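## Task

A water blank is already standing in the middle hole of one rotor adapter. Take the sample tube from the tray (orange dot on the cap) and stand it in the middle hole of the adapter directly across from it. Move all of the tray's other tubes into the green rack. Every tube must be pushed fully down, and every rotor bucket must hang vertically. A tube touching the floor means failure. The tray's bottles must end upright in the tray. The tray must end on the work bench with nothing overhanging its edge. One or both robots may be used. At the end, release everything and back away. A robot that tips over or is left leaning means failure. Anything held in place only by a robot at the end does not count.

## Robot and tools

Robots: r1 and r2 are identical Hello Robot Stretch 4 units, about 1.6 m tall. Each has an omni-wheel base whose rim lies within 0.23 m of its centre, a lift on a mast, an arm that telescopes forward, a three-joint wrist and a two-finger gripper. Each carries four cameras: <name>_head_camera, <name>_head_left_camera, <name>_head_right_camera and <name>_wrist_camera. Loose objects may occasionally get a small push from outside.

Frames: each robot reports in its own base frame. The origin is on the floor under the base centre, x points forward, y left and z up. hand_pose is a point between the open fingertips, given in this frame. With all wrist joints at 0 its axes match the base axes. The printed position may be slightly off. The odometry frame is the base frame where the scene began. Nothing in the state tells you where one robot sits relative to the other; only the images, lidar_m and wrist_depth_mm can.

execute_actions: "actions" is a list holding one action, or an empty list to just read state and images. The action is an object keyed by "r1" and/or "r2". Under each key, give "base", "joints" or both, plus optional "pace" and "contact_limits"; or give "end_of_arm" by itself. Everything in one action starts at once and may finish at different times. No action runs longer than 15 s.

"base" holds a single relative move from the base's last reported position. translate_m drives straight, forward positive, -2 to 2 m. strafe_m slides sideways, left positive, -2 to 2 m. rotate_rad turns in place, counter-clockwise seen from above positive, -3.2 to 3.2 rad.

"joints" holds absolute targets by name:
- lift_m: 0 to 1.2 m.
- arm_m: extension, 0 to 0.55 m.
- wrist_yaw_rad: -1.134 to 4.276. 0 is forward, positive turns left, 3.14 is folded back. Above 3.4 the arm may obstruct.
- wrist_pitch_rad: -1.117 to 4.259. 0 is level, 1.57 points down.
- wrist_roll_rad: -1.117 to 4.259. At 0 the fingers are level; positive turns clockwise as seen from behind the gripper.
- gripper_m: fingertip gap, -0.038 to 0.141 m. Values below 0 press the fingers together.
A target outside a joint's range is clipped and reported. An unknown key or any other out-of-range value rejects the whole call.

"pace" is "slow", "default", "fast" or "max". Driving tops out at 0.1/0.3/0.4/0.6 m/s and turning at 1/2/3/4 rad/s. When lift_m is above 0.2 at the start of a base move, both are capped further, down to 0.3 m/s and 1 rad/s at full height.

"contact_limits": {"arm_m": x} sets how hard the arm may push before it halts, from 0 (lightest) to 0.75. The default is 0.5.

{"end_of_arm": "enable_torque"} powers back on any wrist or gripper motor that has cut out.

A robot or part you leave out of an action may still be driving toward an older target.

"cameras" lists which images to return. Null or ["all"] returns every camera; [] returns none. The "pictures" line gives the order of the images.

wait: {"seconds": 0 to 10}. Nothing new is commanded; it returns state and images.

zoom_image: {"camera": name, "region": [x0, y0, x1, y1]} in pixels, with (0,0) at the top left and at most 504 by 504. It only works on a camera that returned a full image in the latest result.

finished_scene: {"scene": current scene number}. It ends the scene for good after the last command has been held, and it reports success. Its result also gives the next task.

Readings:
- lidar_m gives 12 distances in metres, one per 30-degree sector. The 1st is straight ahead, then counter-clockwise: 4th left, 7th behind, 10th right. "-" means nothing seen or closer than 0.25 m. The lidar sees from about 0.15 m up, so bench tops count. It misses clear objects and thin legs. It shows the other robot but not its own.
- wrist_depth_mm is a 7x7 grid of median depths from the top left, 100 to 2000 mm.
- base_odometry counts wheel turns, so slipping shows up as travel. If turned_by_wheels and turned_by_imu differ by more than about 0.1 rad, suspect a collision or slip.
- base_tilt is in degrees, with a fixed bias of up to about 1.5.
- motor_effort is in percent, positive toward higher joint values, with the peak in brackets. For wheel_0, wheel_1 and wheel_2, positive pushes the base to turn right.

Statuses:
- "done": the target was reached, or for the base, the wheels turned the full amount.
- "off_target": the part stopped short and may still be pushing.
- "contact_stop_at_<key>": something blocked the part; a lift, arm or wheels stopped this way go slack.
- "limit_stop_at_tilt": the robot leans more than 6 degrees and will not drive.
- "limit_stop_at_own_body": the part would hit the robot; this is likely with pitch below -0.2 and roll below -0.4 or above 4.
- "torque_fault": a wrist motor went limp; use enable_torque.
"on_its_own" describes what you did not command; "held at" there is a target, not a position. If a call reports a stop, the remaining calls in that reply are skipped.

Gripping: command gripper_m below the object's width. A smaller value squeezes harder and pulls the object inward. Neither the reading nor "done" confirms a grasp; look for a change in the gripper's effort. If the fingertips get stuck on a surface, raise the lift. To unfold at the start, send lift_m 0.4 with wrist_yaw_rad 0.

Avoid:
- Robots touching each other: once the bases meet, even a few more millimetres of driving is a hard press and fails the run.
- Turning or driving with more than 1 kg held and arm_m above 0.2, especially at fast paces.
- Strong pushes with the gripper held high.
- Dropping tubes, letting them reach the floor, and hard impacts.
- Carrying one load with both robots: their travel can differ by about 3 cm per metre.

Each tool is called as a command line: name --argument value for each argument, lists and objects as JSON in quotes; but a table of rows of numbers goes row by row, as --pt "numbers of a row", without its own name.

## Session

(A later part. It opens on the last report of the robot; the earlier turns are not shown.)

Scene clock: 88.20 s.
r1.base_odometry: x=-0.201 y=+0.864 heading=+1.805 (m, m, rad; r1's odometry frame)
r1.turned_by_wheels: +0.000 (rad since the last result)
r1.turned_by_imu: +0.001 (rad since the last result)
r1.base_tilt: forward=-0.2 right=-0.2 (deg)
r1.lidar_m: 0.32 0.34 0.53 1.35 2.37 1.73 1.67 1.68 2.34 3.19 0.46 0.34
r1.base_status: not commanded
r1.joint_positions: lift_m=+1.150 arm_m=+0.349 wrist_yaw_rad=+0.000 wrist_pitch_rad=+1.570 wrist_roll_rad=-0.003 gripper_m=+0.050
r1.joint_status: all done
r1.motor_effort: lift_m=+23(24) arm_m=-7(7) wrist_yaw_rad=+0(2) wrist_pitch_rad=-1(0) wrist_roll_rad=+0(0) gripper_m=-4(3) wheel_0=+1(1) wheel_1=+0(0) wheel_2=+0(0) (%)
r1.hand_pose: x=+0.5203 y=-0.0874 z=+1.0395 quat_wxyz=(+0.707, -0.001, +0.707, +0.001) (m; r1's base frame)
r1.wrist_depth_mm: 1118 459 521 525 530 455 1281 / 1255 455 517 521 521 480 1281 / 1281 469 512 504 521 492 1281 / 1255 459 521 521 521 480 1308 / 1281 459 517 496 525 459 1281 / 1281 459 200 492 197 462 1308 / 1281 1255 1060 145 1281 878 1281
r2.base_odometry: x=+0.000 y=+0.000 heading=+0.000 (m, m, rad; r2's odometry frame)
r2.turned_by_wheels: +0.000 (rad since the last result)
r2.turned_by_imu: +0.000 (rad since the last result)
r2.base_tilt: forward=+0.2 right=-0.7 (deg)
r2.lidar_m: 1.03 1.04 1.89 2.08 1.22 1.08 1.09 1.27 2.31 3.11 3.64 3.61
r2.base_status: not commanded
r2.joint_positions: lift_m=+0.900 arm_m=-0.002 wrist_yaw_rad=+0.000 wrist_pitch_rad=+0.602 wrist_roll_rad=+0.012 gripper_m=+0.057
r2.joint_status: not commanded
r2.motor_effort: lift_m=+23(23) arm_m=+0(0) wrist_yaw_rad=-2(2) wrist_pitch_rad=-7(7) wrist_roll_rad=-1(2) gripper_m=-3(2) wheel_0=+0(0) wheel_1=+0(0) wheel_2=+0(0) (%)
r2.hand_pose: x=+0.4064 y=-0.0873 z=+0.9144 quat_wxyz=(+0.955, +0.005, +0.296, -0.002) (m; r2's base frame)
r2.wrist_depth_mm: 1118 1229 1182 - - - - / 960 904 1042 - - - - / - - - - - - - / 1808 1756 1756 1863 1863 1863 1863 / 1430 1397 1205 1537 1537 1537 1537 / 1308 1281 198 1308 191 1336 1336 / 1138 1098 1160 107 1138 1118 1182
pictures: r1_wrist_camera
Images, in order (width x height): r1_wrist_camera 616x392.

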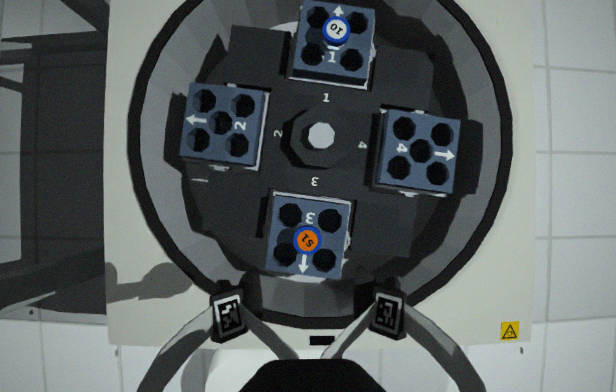

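execute_actions --actions '[{"r1":{"base":{"strafe_m":1.136},"joints":{"gripper_m":0.06}}}]' --cameras '[]'

execute_actions --actions '[{"r1":{"base":{"translate_m":0.05},"joints":{"arm_m":0.502}}}]' --cameras '[]'

execute_actions --actions '[{"r1":{"joints":{"lift_m":1.02}}}]' --cameras '["r1_wrist_camera"]'

Scene clock: 100.40 s.
r1.base_odometry: x=-1.306 y=+0.600 heading=+1.805 (m, m, rad; r1's odometry frame)
r1.turned_by_wheels: +0.000 (rad since the last result)
r1.turned_by_imu: +0.001 (rad since the last result)
r1.base_tilt: forward=-0.2 right=-0.1 (deg)
r1.lidar_m: 0.32 0.34 0.48 4.42 2.33 1.73 1.64 1.71 2.33 1.31 0.47 0.35
r1.base_status: done
r1.joint_positions: lift_m=+1.150 arm_m=+0.349 wrist_yaw_rad=+0.000 wrist_pitch_rad=+1.570 wrist_roll_rad=-0.003 gripper_m=+0.060
r1.joint_status: all done
r1.motor_effort: lift_m=+22(23) arm_m=-7(7) wrist_yaw_rad=-1(0) wrist_pitch_rad=+0(0) wrist_roll_rad=-1(0) gripper_m=-1(2) wheel_0=+2(5) wheel_1=-1(9) wheel_2=-1(1) (%)
r1.hand_pose: x=+0.5203 y=-0.0874 z=+1.0396 quat_wxyz=(+0.707, -0.001, +0.707, +0.001) (m; r1's base frame)
r1.wrist_depth_mm: 500 436 459 442 504 508 504 / 500 459 473 496 504 504 508 / 500 500 504 500 508 504 508 / 500 500 500 362 504 504 504 / 500 500 504 504 504 508 504 / 504 504 202 504 202 508 508 / 504 504 508 149 508 508 508
r2.base_odometry: x=+0.000 y=+0.000 heading=+0.000 (m, m, rad; r2's odometry frame)
r2.turned_by_wheels: +0.000 (rad since the last result)
r2.turned_by_imu: -0.001 (rad since the last result)
r2.base_tilt: forward=+0.3 right=-0.6 (deg)
r2.lidar_m: 1.03 1.05 1.88 2.11 1.25 1.08 1.09 1.28 2.31 3.10 3.65 3.62
r2.base_status: not commanded
r2.joint_positions: lift_m=+0.900 arm_m=-0.002 wrist_yaw_rad=+0.000 wrist_pitch_rad=+0.602 wrist_roll_rad=+0.012 gripper_m=+0.057
r2.joint_status: not commanded
r2.motor_effort: lift_m=+23(23) arm_m=+0(0) wrist_yaw_rad=-2(1) wrist_pitch_rad=-7(7) wrist_roll_rad=+1(0) gripper_m=-4(2) wheel_0=+0(0) wheel_1=+0(0) wheel_2=+0(0) (%)
r2.hand_pose: x=+0.4064 y=-0.0873 z=+0.9144 quat_wxyz=(+0.955, +0.005, +0.296, -0.002) (m; r2's base frame)
r2.wrist_depth_mm: 1118 1255 1160 - - - - / 976 904 1060 - - - - / - - - - - - - / 1808 1756 1808 1808 1863 1863 1921 / 1464 1397 1205 1537 1537 1576 1537 / 1281 1308 197 1308 191 1308 1336 / 1118 1118 1138 107 1182 1078 1182
pictures: none
No camera images: the call's "cameras" was empty. Leave "cameras" out to get every camera's image.

Scene clock: 101.93 s.
r1.base_odometry: x=-1.317 y=+0.649 heading=+1.805 (m, m, rad; r1's odometry frame)
r1.turned_by_wheels: +0.000 (rad since the last result)
r1.turned_by_imu: +0.001 (rad since the last result)
r1.base_tilt: forward=-0.2 right=-0.1 (deg)
r1.lidar_m: 0.26 0.30 0.41 4.41 2.39 1.77 1.70 1.75 2.40 1.14 0.41 0.30
r1.base_status: done
r1.joint_positions: lift_m=+1.150 arm_m=+0.501 wrist_yaw_rad=+0.000 wrist_pitch_rad=+1.570 wrist_roll_rad=-0.003 gripper_m=+0.060
r1.joint_status: all done
r1.motor_effort: lift_m=+22(22) arm_m=+6(6) wrist_yaw_rad=+0(3) wrist_pitch_rad=+1(0) wrist_roll_rad=-2(2) gripper_m=-2(1) wheel_0=+1(6) wheel_1=+1(2) wheel_2=+1(7) (%)
r1.hand_pose: x=+0.6720 y=-0.0874 z=+1.0396 quat_wxyz=(+0.707, -0.001, +0.707, +0.001) (m; r1's base frame)
r1.wrist_depth_mm: 500 500 504 500 504 504 508 / 500 415 500 504 504 508 504 / 500 496 500 504 504 508 508 / 500 466 496 500 504 504 508 / 504 439 442 496 508 508 508 / 504 500 202 504 202 508 512 / 504 459 500 149 504 508 508
r2.base_odometry: x=+0.000 y=+0.000 heading=+0.000 (m, m, rad; r2's odometry frame)
r2.turned_by_wheels: +0.000 (rad since the last result)
r2.turned_by_imu: +0.000 (rad since the last result)
r2.base_tilt: forward=+0.1 right=-0.7 (deg)
r2.lidar_m: 1.02 1.05 1.88 2.10 1.24 1.07 1.08 1.29 2.33 3.11 3.66 3.61
r2.base_status: not commanded
r2.joint_positions: lift_m=+0.900 arm_m=-0.002 wrist_yaw_rad=+0.000 wrist_pitch_rad=+0.602 wrist_roll_rad=+0.012 gripper_m=+0.057
r2.joint_status: not commanded
r2.motor_effort: lift_m=+23(23) arm_m=+0(0) wrist_yaw_rad=-2(2) wrist_pitch_rad=-7(7) wrist_roll_rad=+0(2) gripper_m=-5(1) wheel_0=+0(0) wheel_1=+0(0) wheel_2=+0(0) (%)
r2.hand_pose: x=+0.4064 y=-0.0873 z=+0.9144 quat_wxyz=(+0.955, +0.005, +0.296, -0.002) (m; r2's base frame)
r2.wrist_depth_mm: 1118 1229 1160 - - - - / 960 904 1025 - - - - / - - - - - - - / 1756 1808 1756 1863 1863 1863 1863 / 1430 1430 1205 1499 1537 1537 1576 / 1281 1308 197 1308 191 1336 1336 / 1160 1118 1160 107 1160 1098 1160
pictures: none
No camera images: the call's "cameras" was empty. Leave "cameras" out to get every camera's image.

Scene clock: 103.53 s.
r1.base_odometry: x=-1.317 y=+0.649 heading=+1.805 (m, m, rad; r1's odometry frame)
r1.turned_by_wheels: +0.000 (rad since the last result)
r1.turned_by_imu: +0.000 (rad since the last result)
r1.base_tilt: forward=-0.1 right=+0.0 (deg)
r1.lidar_m: 0.28 0.31 0.42 4.41 2.42 1.77 1.69 1.73 2.41 1.13 0.40 0.29
r1.base_status: not commanded
r1.joint_positions: lift_m=+1.020 arm_m=+0.501 wrist_yaw_rad=+0.000 wrist_pitch_rad=+1.570 wrist_roll_rad=-0.003 gripper_m=+0.060
r1.joint_status: all done
r1.motor_effort: lift_m=+18(21) arm_m=+7(7) wrist_yaw_rad=+0(1) wrist_pitch_rad=+1(0) wrist_roll_rad=-2(1) gripper_m=-2(3) wheel_0=+1(1) wheel_1=+1(1) wheel_2=+0(1) (%)
r1.hand_pose: x=+0.6720 y=-0.0874 z=+0.9099 quat_wxyz=(+0.707, -0.001, +0.707, +0.001) (m; r1's base frame)
r1.wrist_depth_mm: 258 329 345 342 373 373 375 / 270 370 368 368 375 373 375 / 364 368 370 370 373 373 375 / 327 324 364 366 375 373 375 / 304 309 345 310 373 375 377 / 357 368 202 373 202 375 377 / 370 370 373 149 375 375 375
r2.base_odometry: x=+0.000 y=+0.000 heading=+0.000 (m, m, rad; r2's odometry frame)
r2.turned_by_wheels: +0.000 (rad since the last result)
r2.turned_by_imu: +0.000 (rad since the last result)
r2.base_tilt: forward=+0.3 right=-0.7 (deg)
r2.lidar_m: 1.03 1.06 1.88 2.13 1.25 1.09 1.06 1.30 2.31 3.11 3.66 3.61
r2.base_status: not commanded
r2.joint_positions: lift_m=+0.900 arm_m=-0.002 wrist_yaw_rad=+0.000 wrist_pitch_rad=+0.602 wrist_roll_rad=+0.012 gripper_m=+0.057
r2.joint_status: not commanded
r2.motor_effort: lift_m=+23(23) arm_m=+0(0) wrist_yaw_rad=-2(1) wrist_pitch_rad=-6(8) wrist_roll_rad=-1(0) gripper_m=-3(2) wheel_0=+0(0) wheel_1=+0(0) wheel_2=+0(0) (%)
r2.hand_pose: x=+0.4064 y=-0.0873 z=+0.9144 quat_wxyz=(+0.955, +0.005, +0.296, -0.002) (m; r2's base frame)
r2.wrist_depth_mm: 1118 1229 1160 - - - - / 976 904 1042 - - - - / - - - - - - - / 1808 1808 1808 1808 1863 1808 1863 / 1430 1397 1182 1576 1537 1537 1576 / 1308 1308 198 1308 191 1366 1308 / 1118 1118 1160 107 1138 1118 1160
pictures: r1_wrist_camera
Images, in order (width x height): r1_wrist_camera 616x392.

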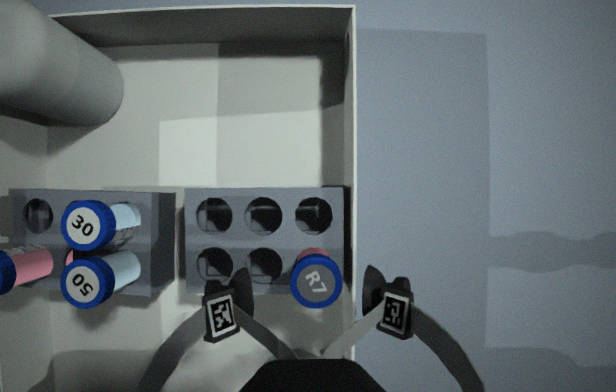

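Good enough (4 mm right).

execute_actions --actions '[{"r1":{"base":{"strafe_m":-0.004},"joints":{"lift_m":0.975},"pace":"slow"}}]' --cameras '[]'

execute_actions --actions '[{"r1":{"joints":{"gripper_m":0.0}}}]' --cameras '[]'

execute_actions --actions '[{"r1":{"joints":{"lift_m":1.15}}}]' --cameras '[]'

execute_actions --actions '[{"r1":{"base":{"strafe_m":0.5}}}]' --cameras '["r1_wrist_camera"]'

Scene clock: 109.27 s.
r1.base_odometry: x=-1.313 y=+0.650 heading=+1.805 (m, m, rad; r1's odometry frame)
r1.turned_by_wheels: +0.000 (rad since the last result)
r1.turned_by_imu: +0.001 (rad since the last result)
r1.base_tilt: forward=-0.1 right=-0.2 (deg)
r1.lidar_m: 0.27 0.29 0.42 4.42 2.40 1.77 1.69 1.74 2.41 1.13 0.39 0.31
r1.base_status: done
r1.joint_positions: lift_m=+0.975 arm_m=+0.501 wrist_yaw_rad=+0.000 wrist_pitch_rad=+1.570 wrist_roll_rad=-0.003 gripper_m=+0.060
r1.joint_status: all done
r1.motor_effort: lift_m=+18(18) arm_m=+7(7) wrist_yaw_rad=+0(1) wrist_pitch_rad=+0(0) wrist_roll_rad=-1(2) gripper_m=-3(5) wheel_0=+1(5) wheel_1=-1(4) wheel_2=+0(0) (%)
r1.hand_pose: x=+0.6720 y=-0.0874 z=+0.8649 quat_wxyz=(+0.707, -0.001, +0.707, +0.001) (m; r1's base frame)
r1.wrist_depth_mm: 268 322 324 324 325 329 329 / 276 324 324 324 327 327 329 / 324 324 324 325 327 329 329 / 263 306 320 320 327 329 330 / 212 265 267 265 330 330 329 / 212 324 202 204 202 330 330 / 324 325 325 150 329 330 330
r2.base_odometry: x=+0.000 y=+0.000 heading=+0.000 (m, m, rad; r2's odometry frame)
r2.turned_by_wheels: +0.000 (rad since the last result)
r2.turned_by_imu: +0.000 (rad since the last result)
r2.base_tilt: forward=+0.3 right=-0.7 (deg)
r2.lidar_m: 1.03 1.05 1.86 2.13 1.24 1.07 1.08 1.28 2.32 3.12 3.65 3.62
r2.base_status: not commanded
r2.joint_positions: lift_m=+0.900 arm_m=-0.002 wrist_yaw_rad=+0.000 wrist_pitch_rad=+0.602 wrist_roll_rad=+0.012 gripper_m=+0.057
r2.joint_status: not commanded
r2.motor_effort: lift_m=+23(23) arm_m=+0(1) wrist_yaw_rad=-2(3) wrist_pitch_rad=-7(7) wrist_roll_rad=+1(0) gripper_m=-2(4) wheel_0=+0(0) wheel_1=+0(0) wheel_2=+0(0) (%)
r2.hand_pose: x=+0.4064 y=-0.0873 z=+0.9144 quat_wxyz=(+0.955, +0.005, +0.296, -0.002) (m; r2's base frame)
r2.wrist_depth_mm: 1098 1229 1205 - - - - / 960 891 1025 - - - - / - - - - - - - / 1808 1808 1756 1756 1863 1808 1921 / 1430 1397 1182 1537 1499 1618 1576 / 1255 1281 198 1308 191 1308 1366 / 1098 1118 1160 107 1160 1098 1182
pictures: none
No camera images: the call's "cameras" was empty. Leave "cameras" out to get every camera's image.

Scene clock: 110.67 s.
r1.base_odometry: x=-1.313 y=+0.650 heading=+1.805 (m, m, rad; r1's odometry frame)
r1.turned_by_wheels: +0.000 (rad since the last result)
r1.turned_by_imu: +0.000 (rad since the last result)
r1.base_tilt: forward=-0.1 right=-0.1 (deg)
r1.lidar_m: 0.28 0.29 0.40 4.41 2.40 1.78 1.67 1.76 2.39 1.10 0.39 0.29
r1.base_status: not commanded
r1.joint_positions: lift_m=+0.975 arm_m=+0.501 wrist_yaw_rad=+0.000 wrist_pitch_rad=+1.570 wrist_roll_rad=-0.003 gripper_m=+0.000
r1.joint_status: all done
r1.motor_effort: lift_m=+18(18) arm_m=+7(7) wrist_yaw_rad=+0(1) wrist_pitch_rad=+0(0) wrist_roll_rad=-1(2) gripper_m=-16(17) wheel_0=+1(1) wheel_1=-1(0) wheel_2=+0(0) (%)
r1.hand_pose: x=+0.6720 y=-0.0874 z=+0.8649 quat_wxyz=(+0.707, -0.001, +0.707, +0.001) (m; r1's base frame)
r1.wrist_depth_mm: 268 322 324 324 327 327 329 / 277 324 324 325 327 329 329 / 322 324 325 325 329 329 329 / 263 306 320 320 329 329 329 / 212 264 296 266 329 329 329 / 212 325 191 193 189 330 330 / 325 324 327 315 330 330 330
r2.base_odometry: x=+0.000 y=+0.000 heading=+0.000 (m, m, rad; r2's odometry frame)
r2.turned_by_wheels: +0.000 (rad since the last result)
r2.turned_by_imu: +0.000 (rad since the last result)
r2.base_tilt: forward=+0.1 right=-0.6 (deg)
r2.lidar_m: 1.03 1.05 1.88 2.11 1.25 1.08 1.09 1.28 2.32 3.12 3.65 3.61
r2.base_status: not commanded
r2.joint_positions: lift_m=+0.900 arm_m=-0.002 wrist_yaw_rad=+0.000 wrist_pitch_rad=+0.602 wrist_roll_rad=+0.012 gripper_m=+0.057
r2.joint_status: not commanded
r2.motor_effort: lift_m=+23(23) arm_m=+0(0) wrist_yaw_rad=-2(1) wrist_pitch_rad=-7(7) wrist_roll_rad=+0(0) gripper_m=-5(2) wheel_0=+0(0) wheel_1=+0(0) wheel_2=+0(0) (%)
r2.hand_pose: x=+0.4064 y=-0.0873 z=+0.9144 quat_wxyz=(+0.955, +0.005, +0.296, -0.002) (m; r2's base frame)
r2.wrist_depth_mm: 1118 1229 1160 - - - - / 976 904 1042 - - - - / - - - - - - - / 1756 1863 1708 1863 1808 1863 1863 / 1430 1430 1182 1537 1537 1537 1537 / 1308 1308 198 1366 191 1336 1308 / 1118 1098 1160 107 1160 1138 1182
pictures: none
No camera images: the call's "cameras" was empty. Leave "cameras" out to get every camera's image.

Scene clock: 112.47 s.
r1.base_odometry: x=-1.313 y=+0.650 heading=+1.805 (m, m, rad; r1's odometry frame)
r1.turned_by_wheels: +0.000 (rad since the last result)
r1.turned_by_imu: +0.001 (rad since the last result)
r1.base_tilt: forward=-0.2 right=-0.1 (deg)
r1.lidar_m: 0.27 0.27 0.43 4.42 2.39 1.77 1.70 1.74 2.40 1.14 0.41 0.30
r1.base_status: not commanded
r1.joint_positions: lift_m=+1.150 arm_m=+0.501 wrist_yaw_rad=+0.000 wrist_pitch_rad=+1.570 wrist_roll_rad=-0.003 gripper_m=+0.000
r1.joint_status: all done
r1.motor_effort: lift_m=+23(24) arm_m=+6(7) wrist_yaw_rad=-2(1) wrist_pitch_rad=+0(0) wrist_roll_rad=-1(1) gripper_m=-20(17) wheel_0=+1(1) wheel_1=+0(1) wheel_2=+0(0) (%)
r1.hand_pose: x=+0.6720 y=-0.0874 z=+1.0395 quat_wxyz=(+0.707, -0.001, +0.707, +0.001) (m; r1's base frame)
r1.wrist_depth_mm: 496 500 500 500 504 504 504 / 355 424 500 500 504 504 508 / 500 496 496 504 504 504 508 / 500 469 496 496 504 508 508 / 504 439 452 452 508 508 508 / 504 504 191 193 189 508 508 / 500 459 473 368 504 504 508
r2.base_odometry: x=+0.000 y=+0.000 heading=+0.000 (m, m, rad; r2's odometry frame)
r2.turned_by_wheels: +0.000 (rad since the last result)
r2.turned_by_imu: +0.000 (rad since the last result)
r2.base_tilt: forward=+0.1 right=-0.6 (deg)
r2.lidar_m: 1.01 1.03 1.87 2.12 1.25 1.08 1.09 1.27 2.31 3.11 3.64 3.63
r2.base_status: not commanded
r2.joint_positions: lift_m=+0.900 arm_m=-0.002 wrist_yaw_rad=+0.000 wrist_pitch_rad=+0.602 wrist_roll_rad=+0.012 gripper_m=+0.057
r2.joint_status: not commanded
r2.motor_effort: lift_m=+23(23) arm_m=+0(0) wrist_yaw_rad=-2(1) wrist_pitch_rad=-7(7) wrist_roll_rad=+0(1) gripper_m=+1(6) wheel_0=+0(0) wheel_1=+0(0) wheel_2=+0(0) (%)
r2.hand_pose: x=+0.4064 y=-0.0873 z=+0.9144 quat_wxyz=(+0.955, +0.005, +0.296, -0.002) (m; r2's base frame)
r2.wrist_depth_mm: 1118 1229 1182 - - - - / 960 891 1025 - - - - / - - - - - - - / 1756 1808 1708 1756 1863 1863 1921 / 1430 1397 1205 1537 1576 1537 1537 / 1308 1308 198 1308 191 1308 1336 / 1138 1118 1118 107 1182 1118 1205
pictures: none
No camera images: the call's "cameras" was empty. Leave "cameras" out to get every camera's image.

Scene clock: 115.47 s.
r1.base_odometry: x=-1.800 y=+0.534 heading=+1.805 (m, m, rad; r1's odometry frame)
r1.turned_by_wheels: +0.000 (rad since the last result)
r1.turned_by_imu: +0.000 (rad since the last result)
r1.base_tilt: forward=-0.3 right=-0.2 (deg)
r1.lidar_m: 0.27 0.31 4.07 3.92 2.45 1.77 1.70 1.74 2.40 1.12 0.40 0.29
r1.base_status: done
r1.joint_positions: lift_m=+1.150 arm_m=+0.501 wrist_yaw_rad=+0.000 wrist_pitch_rad=+1.570 wrist_roll_rad=-0.003 gripper_m=+0.000
r1.joint_status: not commanded
r1.motor_effort: lift_m=+23(23) arm_m=+7(7) wrist_yaw_rad=-2(0) wrist_pitch_rad=+0(0) wrist_roll_rad=-2(1) gripper_m=-18(17) wheel_0=+1(9) wheel_1=-1(8) wheel_2=-1(1) (%)
r1.hand_pose: x=+0.6720 y=-0.0874 z=+1.0395 quat_wxyz=(+0.707, -0.001, +0.707, +0.001) (m; r1's base frame)
r1.wrist_depth_mm: 500 496 500 504 500 504 504 / 500 500 500 504 504 504 375 / 504 500 500 504 504 504 504 / 500 504 504 504 504 504 484 / 500 473 496 508 504 504 442 / 504 500 191 193 189 504 504 / 504 504 504 508 508 436 504
r2.base_odometry: x=+0.000 y=+0.000 heading=+0.000 (m, m, rad; r2's odometry frame)
r2.turned_by_wheels: +0.000 (rad since the last result)
r2.turned_by_imu: +0.000 (rad since the last result)
r2.base_tilt: forward=+0.2 right=-0.5 (deg)
r2.lidar_m: 1.03 1.03 1.88 2.12 1.24 1.06 1.08 1.28 2.32 3.11 3.64 3.62
r2.base_status: not commanded
r2.joint_positions: lift_m=+0.900 arm_m=-0.002 wrist_yaw_rad=+0.000 wrist_pitch_rad=+0.602 wrist_roll_rad=+0.012 gripper_m=+0.057
r2.joint_status: not commanded
r2.motor_effort: lift_m=+23(23) arm_m=+0(0) wrist_yaw_rad=-1(2) wrist_pitch_rad=-7(6) wrist_roll_rad=-1(0) gripper_m=-1(2) wheel_0=+0(0) wheel_1=+0(0) wheel_2=+0(0) (%)
r2.hand_pose: x=+0.4064 y=-0.0873 z=+0.9144 quat_wxyz=(+0.955, +0.005, +0.296, -0.002) (m; r2's base frame)
r2.wrist_depth_mm: 1098 1229 1182 - - - - / 991 904 1042 - - - - / - - 1983 - - - - / 1808 1756 1708 1808 1863 1863 1808 / 1430 1366 1182 1537 1537 1537 1576 / 1281 1308 197 1308 191 1366 1336 / 1138 1138 1138 107 1182 1138 1205
pictures: r1_wrist_camera
Images, in order (width x height): r1_wrist_camera 616x392.

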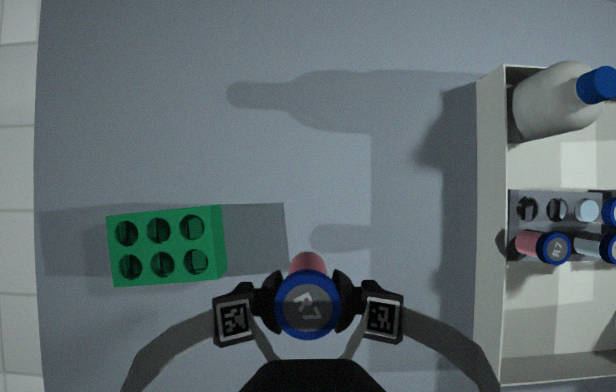

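execute_actions --actions '[{"r1":{"base":{"strafe_m":0.2},"joints":{"arm_m":0.512,"lift_m":1.05}}}]' --cameras '["r1_wrist_camera"]'

Scene clock: 121.73 s.
r1.base_odometry: x=-1.994 y=+0.487 heading=+1.805 (m, m, rad; r1's odometry frame)
r1.turned_by_wheels: +0.000 (rad since the last result)
r1.turned_by_imu: +0.001 (rad since the last result)
r1.base_tilt: forward=-0.2 right=-0.2 (deg)
r1.lidar_m: 0.28 0.31 3.84 3.70 2.45 1.75 1.68 1.76 2.40 1.14 0.40 0.30
r1.base_status: done
r1.joint_positions: lift_m=+1.050 arm_m=+0.511 wrist_yaw_rad=+0.000 wrist_pitch_rad=+1.570 wrist_roll_rad=-0.003 gripper_m=+0.000
r1.joint_status: all done
r1.motor_effort: lift_m=+18(22) arm_m=+7(6) wrist_yaw_rad=-1(1) wrist_pitch_rad=-2(0) wrist_roll_rad=+0(1) gripper_m=-19(17) wheel_0=+1(8) wheel_1=-3(5) wheel_2=-1(0) (%)
r1.hand_pose: x=+0.6819 y=-0.0874 z=+0.9399 quat_wxyz=(+0.707, -0.001, +0.707, +0.001) (m; r1's base frame)
r1.wrist_depth_mm: 1160 1182 399 402 402 404 402 / 1160 1160 402 402 402 404 402 / 1182 1160 402 404 404 404 404 / 1160 1182 402 404 404 404 404 / 1160 1160 402 343 373 404 404 / 1182 1182 191 193 189 404 404 / 1160 1182 402 404 404 407 407
r2.base_odometry: x=+0.000 y=+0.000 heading=+0.000 (m, m, rad; r2's odometry frame)
r2.turned_by_wheels: +0.000 (rad since the last result)
r2.turned_by_imu: -0.001 (rad since the last result)
r2.base_tilt: forward=+0.2 right=-0.6 (deg)
r2.lidar_m: 1.04 1.05 1.87 2.12 1.24 1.08 1.07 1.29 2.32 3.12 3.66 3.61
r2.base_status: not commanded
r2.joint_positions: lift_m=+0.900 arm_m=-0.002 wrist_yaw_rad=+0.000 wrist_pitch_rad=+0.602 wrist_roll_rad=+0.012 gripper_m=+0.057
r2.joint_status: not commanded
r2.motor_effort: lift_m=+23(23) arm_m=+0(0) wrist_yaw_rad=-2(1) wrist_pitch_rad=-7(8) wrist_roll_rad=+0(1) gripper_m=+0(2) wheel_0=+0(0) wheel_1=+0(0) wheel_2=+0(0) (%)
r2.hand_pose: x=+0.4064 y=-0.0873 z=+0.9144 quat_wxyz=(+0.955, +0.005, +0.296, -0.002) (m; r2's base frame)
r2.wrist_depth_mm: 1118 1229 1160 - - - - / 960 904 1025 - - - - / - - - 1863 - - - / 1756 1808 1708 1808 1863 1863 1863 / 1464 1430 1160 1499 1537 1537 1576 / 1281 1308 198 1281 191 1336 1336 / 1138 1118 1182 107 1182 1118 1160
pictures: r1_wrist_camera
Images, in order (width x height): r1_wrist_camera 616x392.

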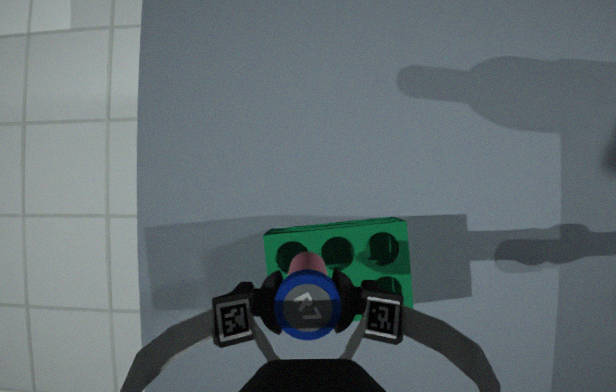

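execute_actions --actions '[{"r1":{"base":{"strafe_m":0.014}}}]' --cameras '["r1_wrist_camera"]'

execute_actions --actions '[{"r1":{"joints":{"lift_m":0.975},"pace":"slow"}}]' --cameras '["r1_wrist_camera"]'

Scene clock: 132.97 s.
r1.base_odometry: x=-2.008 y=+0.484 heading=+1.805 (m, m, rad; r1's odometry frame)
r1.turned_by_wheels: +0.000 (rad since the last result)
r1.turned_by_imu: +0.001 (rad since the last result)
r1.base_tilt: forward=-0.2 right=-0.2 (deg)
r1.lidar_m: 0.27 1.59 3.83 3.70 2.42 1.76 1.70 1.75 2.40 1.16 0.41 0.30
r1.base_status: done
r1.joint_positions: lift_m=+1.050 arm_m=+0.511 wrist_yaw_rad=+0.000 wrist_pitch_rad=+1.570 wrist_roll_rad=-0.003 gripper_m=+0.000
r1.joint_status: not commanded
r1.motor_effort: lift_m=+18(18) arm_m=+7(6) wrist_yaw_rad=-1(2) wrist_pitch_rad=+0(0) wrist_roll_rad=+1(2) gripper_m=-14(16) wheel_0=-1(6) wheel_1=-1(7) wheel_2=+0(2) (%)
r1.hand_pose: x=+0.6819 y=-0.0874 z=+0.9399 quat_wxyz=(+0.707, -0.001, +0.707, +0.001) (m; r1's base frame)
r1.wrist_depth_mm: 1160 1160 399 402 402 404 402 / 1160 1160 402 402 402 402 407 / 1160 1182 399 402 404 404 404 / 1160 1160 402 402 404 404 404 / 1182 1182 402 343 343 404 404 / 1182 1160 191 193 189 407 404 / 1160 1182 404 404 404 407 407
r2.base_odometry: x=+0.000 y=+0.000 heading=+0.000 (m, m, rad; r2's odometry frame)
r2.turned_by_wheels: +0.000 (rad since the last result)
r2.turned_by_imu: +0.000 (rad since the last result)
r2.base_tilt: forward=+0.2 right=-0.6 (deg)
r2.lidar_m: 1.02 1.05 1.87 2.13 1.23 1.08 1.08 1.29 2.31 3.09 3.67 3.62
r2.base_status: not commanded
r2.joint_positions: lift_m=+0.900 arm_m=-0.002 wrist_yaw_rad=+0.000 wrist_pitch_rad=+0.602 wrist_roll_rad=+0.012 gripper_m=+0.057
r2.joint_status: not commanded
r2.motor_effort: lift_m=+23(23) arm_m=+0(0) wrist_yaw_rad=-2(2) wrist_pitch_rad=-7(7) wrist_roll_rad=+1(2) gripper_m=-6(1) wheel_0=+0(0) wheel_1=+0(0) wheel_2=+0(0) (%)
r2.hand_pose: x=+0.4064 y=-0.0873 z=+0.9144 quat_wxyz=(+0.955, +0.005, +0.296, -0.002) (m; r2's base frame)
r2.wrist_depth_mm: 1118 1205 1205 - - - - / 976 904 1042 - - - - / - - - 1863 - - - / 1808 1756 1708 1808 1863 1808 1863 / 1464 1397 1205 1537 1499 1537 1576 / 1308 1336 198 1308 192 1308 1336 / 1138 1118 1138 107 1160 1098 1182
pictures: r1_wrist_camera
Images, in order (width x height): r1_wrist_camera 616x392.

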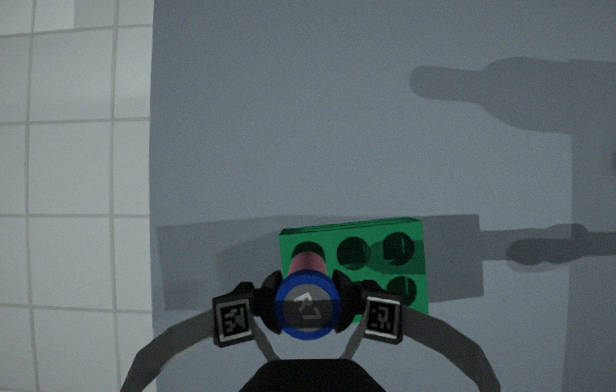

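Scene clock: 134.47 s.
r1.base_odometry: x=-2.008 y=+0.484 heading=+1.805 (m, m, rad; r1's odometry frame)
r1.turned_by_wheels: +0.000 (rad since the last result)
r1.turned_by_imu: +0.000 (rad since the last result)
r1.base_tilt: forward=-0.1 right=+0.0 (deg)
r1.lidar_m: 0.27 1.60 3.85 3.69 2.45 1.75 1.69 1.75 2.38 1.14 0.39 0.29
r1.base_status: not commanded
r1.joint_positions: lift_m=+0.975 arm_m=+0.511 wrist_yaw_rad=+0.000 wrist_pitch_rad=+1.570 wrist_roll_rad=-0.003 gripper_m=+0.000
r1.joint_status: all done
r1.motor_effort: lift_m=+18(19) arm_m=+7(7) wrist_yaw_rad=-1(2) wrist_pitch_rad=+0(1) wrist_roll_rad=-1(0) gripper_m=-17(18) wheel_0=+0(0) wheel_1=-1(1) wheel_2=+0(0) (%)
r1.hand_pose: x=+0.6819 y=-0.0874 z=+0.8649 quat_wxyz=(+0.707, -0.001, +0.707, +0.001) (m; r1's base frame)
r1.wrist_depth_mm: 1098 325 327 327 327 327 329 / 1098 325 325 325 325 327 329 / 1078 325 327 329 329 329 329 / 1098 325 327 327 327 329 329 / 1098 327 327 268 298 330 330 / 1098 327 191 193 189 329 330 / 1098 329 329 267 330 330 330
r2.base_odometry: x=+0.000 y=+0.000 heading=+0.000 (m, m, rad; r2's odometry frame)
r2.turned_by_wheels: +0.000 (rad since the last result)
r2.turned_by_imu: +0.000 (rad since the last result)
r2.base_tilt: forward=+0.2 right=-0.6 (deg)
r2.lidar_m: 1.03 1.05 1.87 2.12 1.25 1.08 1.09 1.28 2.32 3.11 3.64 3.63
r2.base_status: not commanded
r2.joint_positions: lift_m=+0.900 arm_m=-0.002 wrist_yaw_rad=+0.000 wrist_pitch_rad=+0.602 wrist_roll_rad=+0.012 gripper_m=+0.057
r2.joint_status: not commanded
r2.motor_effort: lift_m=+23(23) arm_m=+0(0) wrist_yaw_rad=-1(2) wrist_pitch_rad=-7(7) wrist_roll_rad=+0(1) gripper_m=-2(2) wheel_0=+0(0) wheel_1=+0(0) wheel_2=+0(0) (%)
r2.hand_pose: x=+0.4064 y=-0.0873 z=+0.9144 quat_wxyz=(+0.955, +0.005, +0.296, -0.002) (m; r2's base frame)
r2.wrist_depth_mm: 1118 1205 1182 - - - - / 960 891 1060 - - - - / - - - 1921 - - - / 1756 1756 1756 1863 1808 1863 1863 / 1464 1430 1229 1499 1499 1537 1537 / 1308 1308 198 1308 191 1308 1366 / 1138 1118 1118 107 1160 1098 1205
pictures: r1_wrist_camera
Images, in order (width x height): r1_wrist_camera 616x392.

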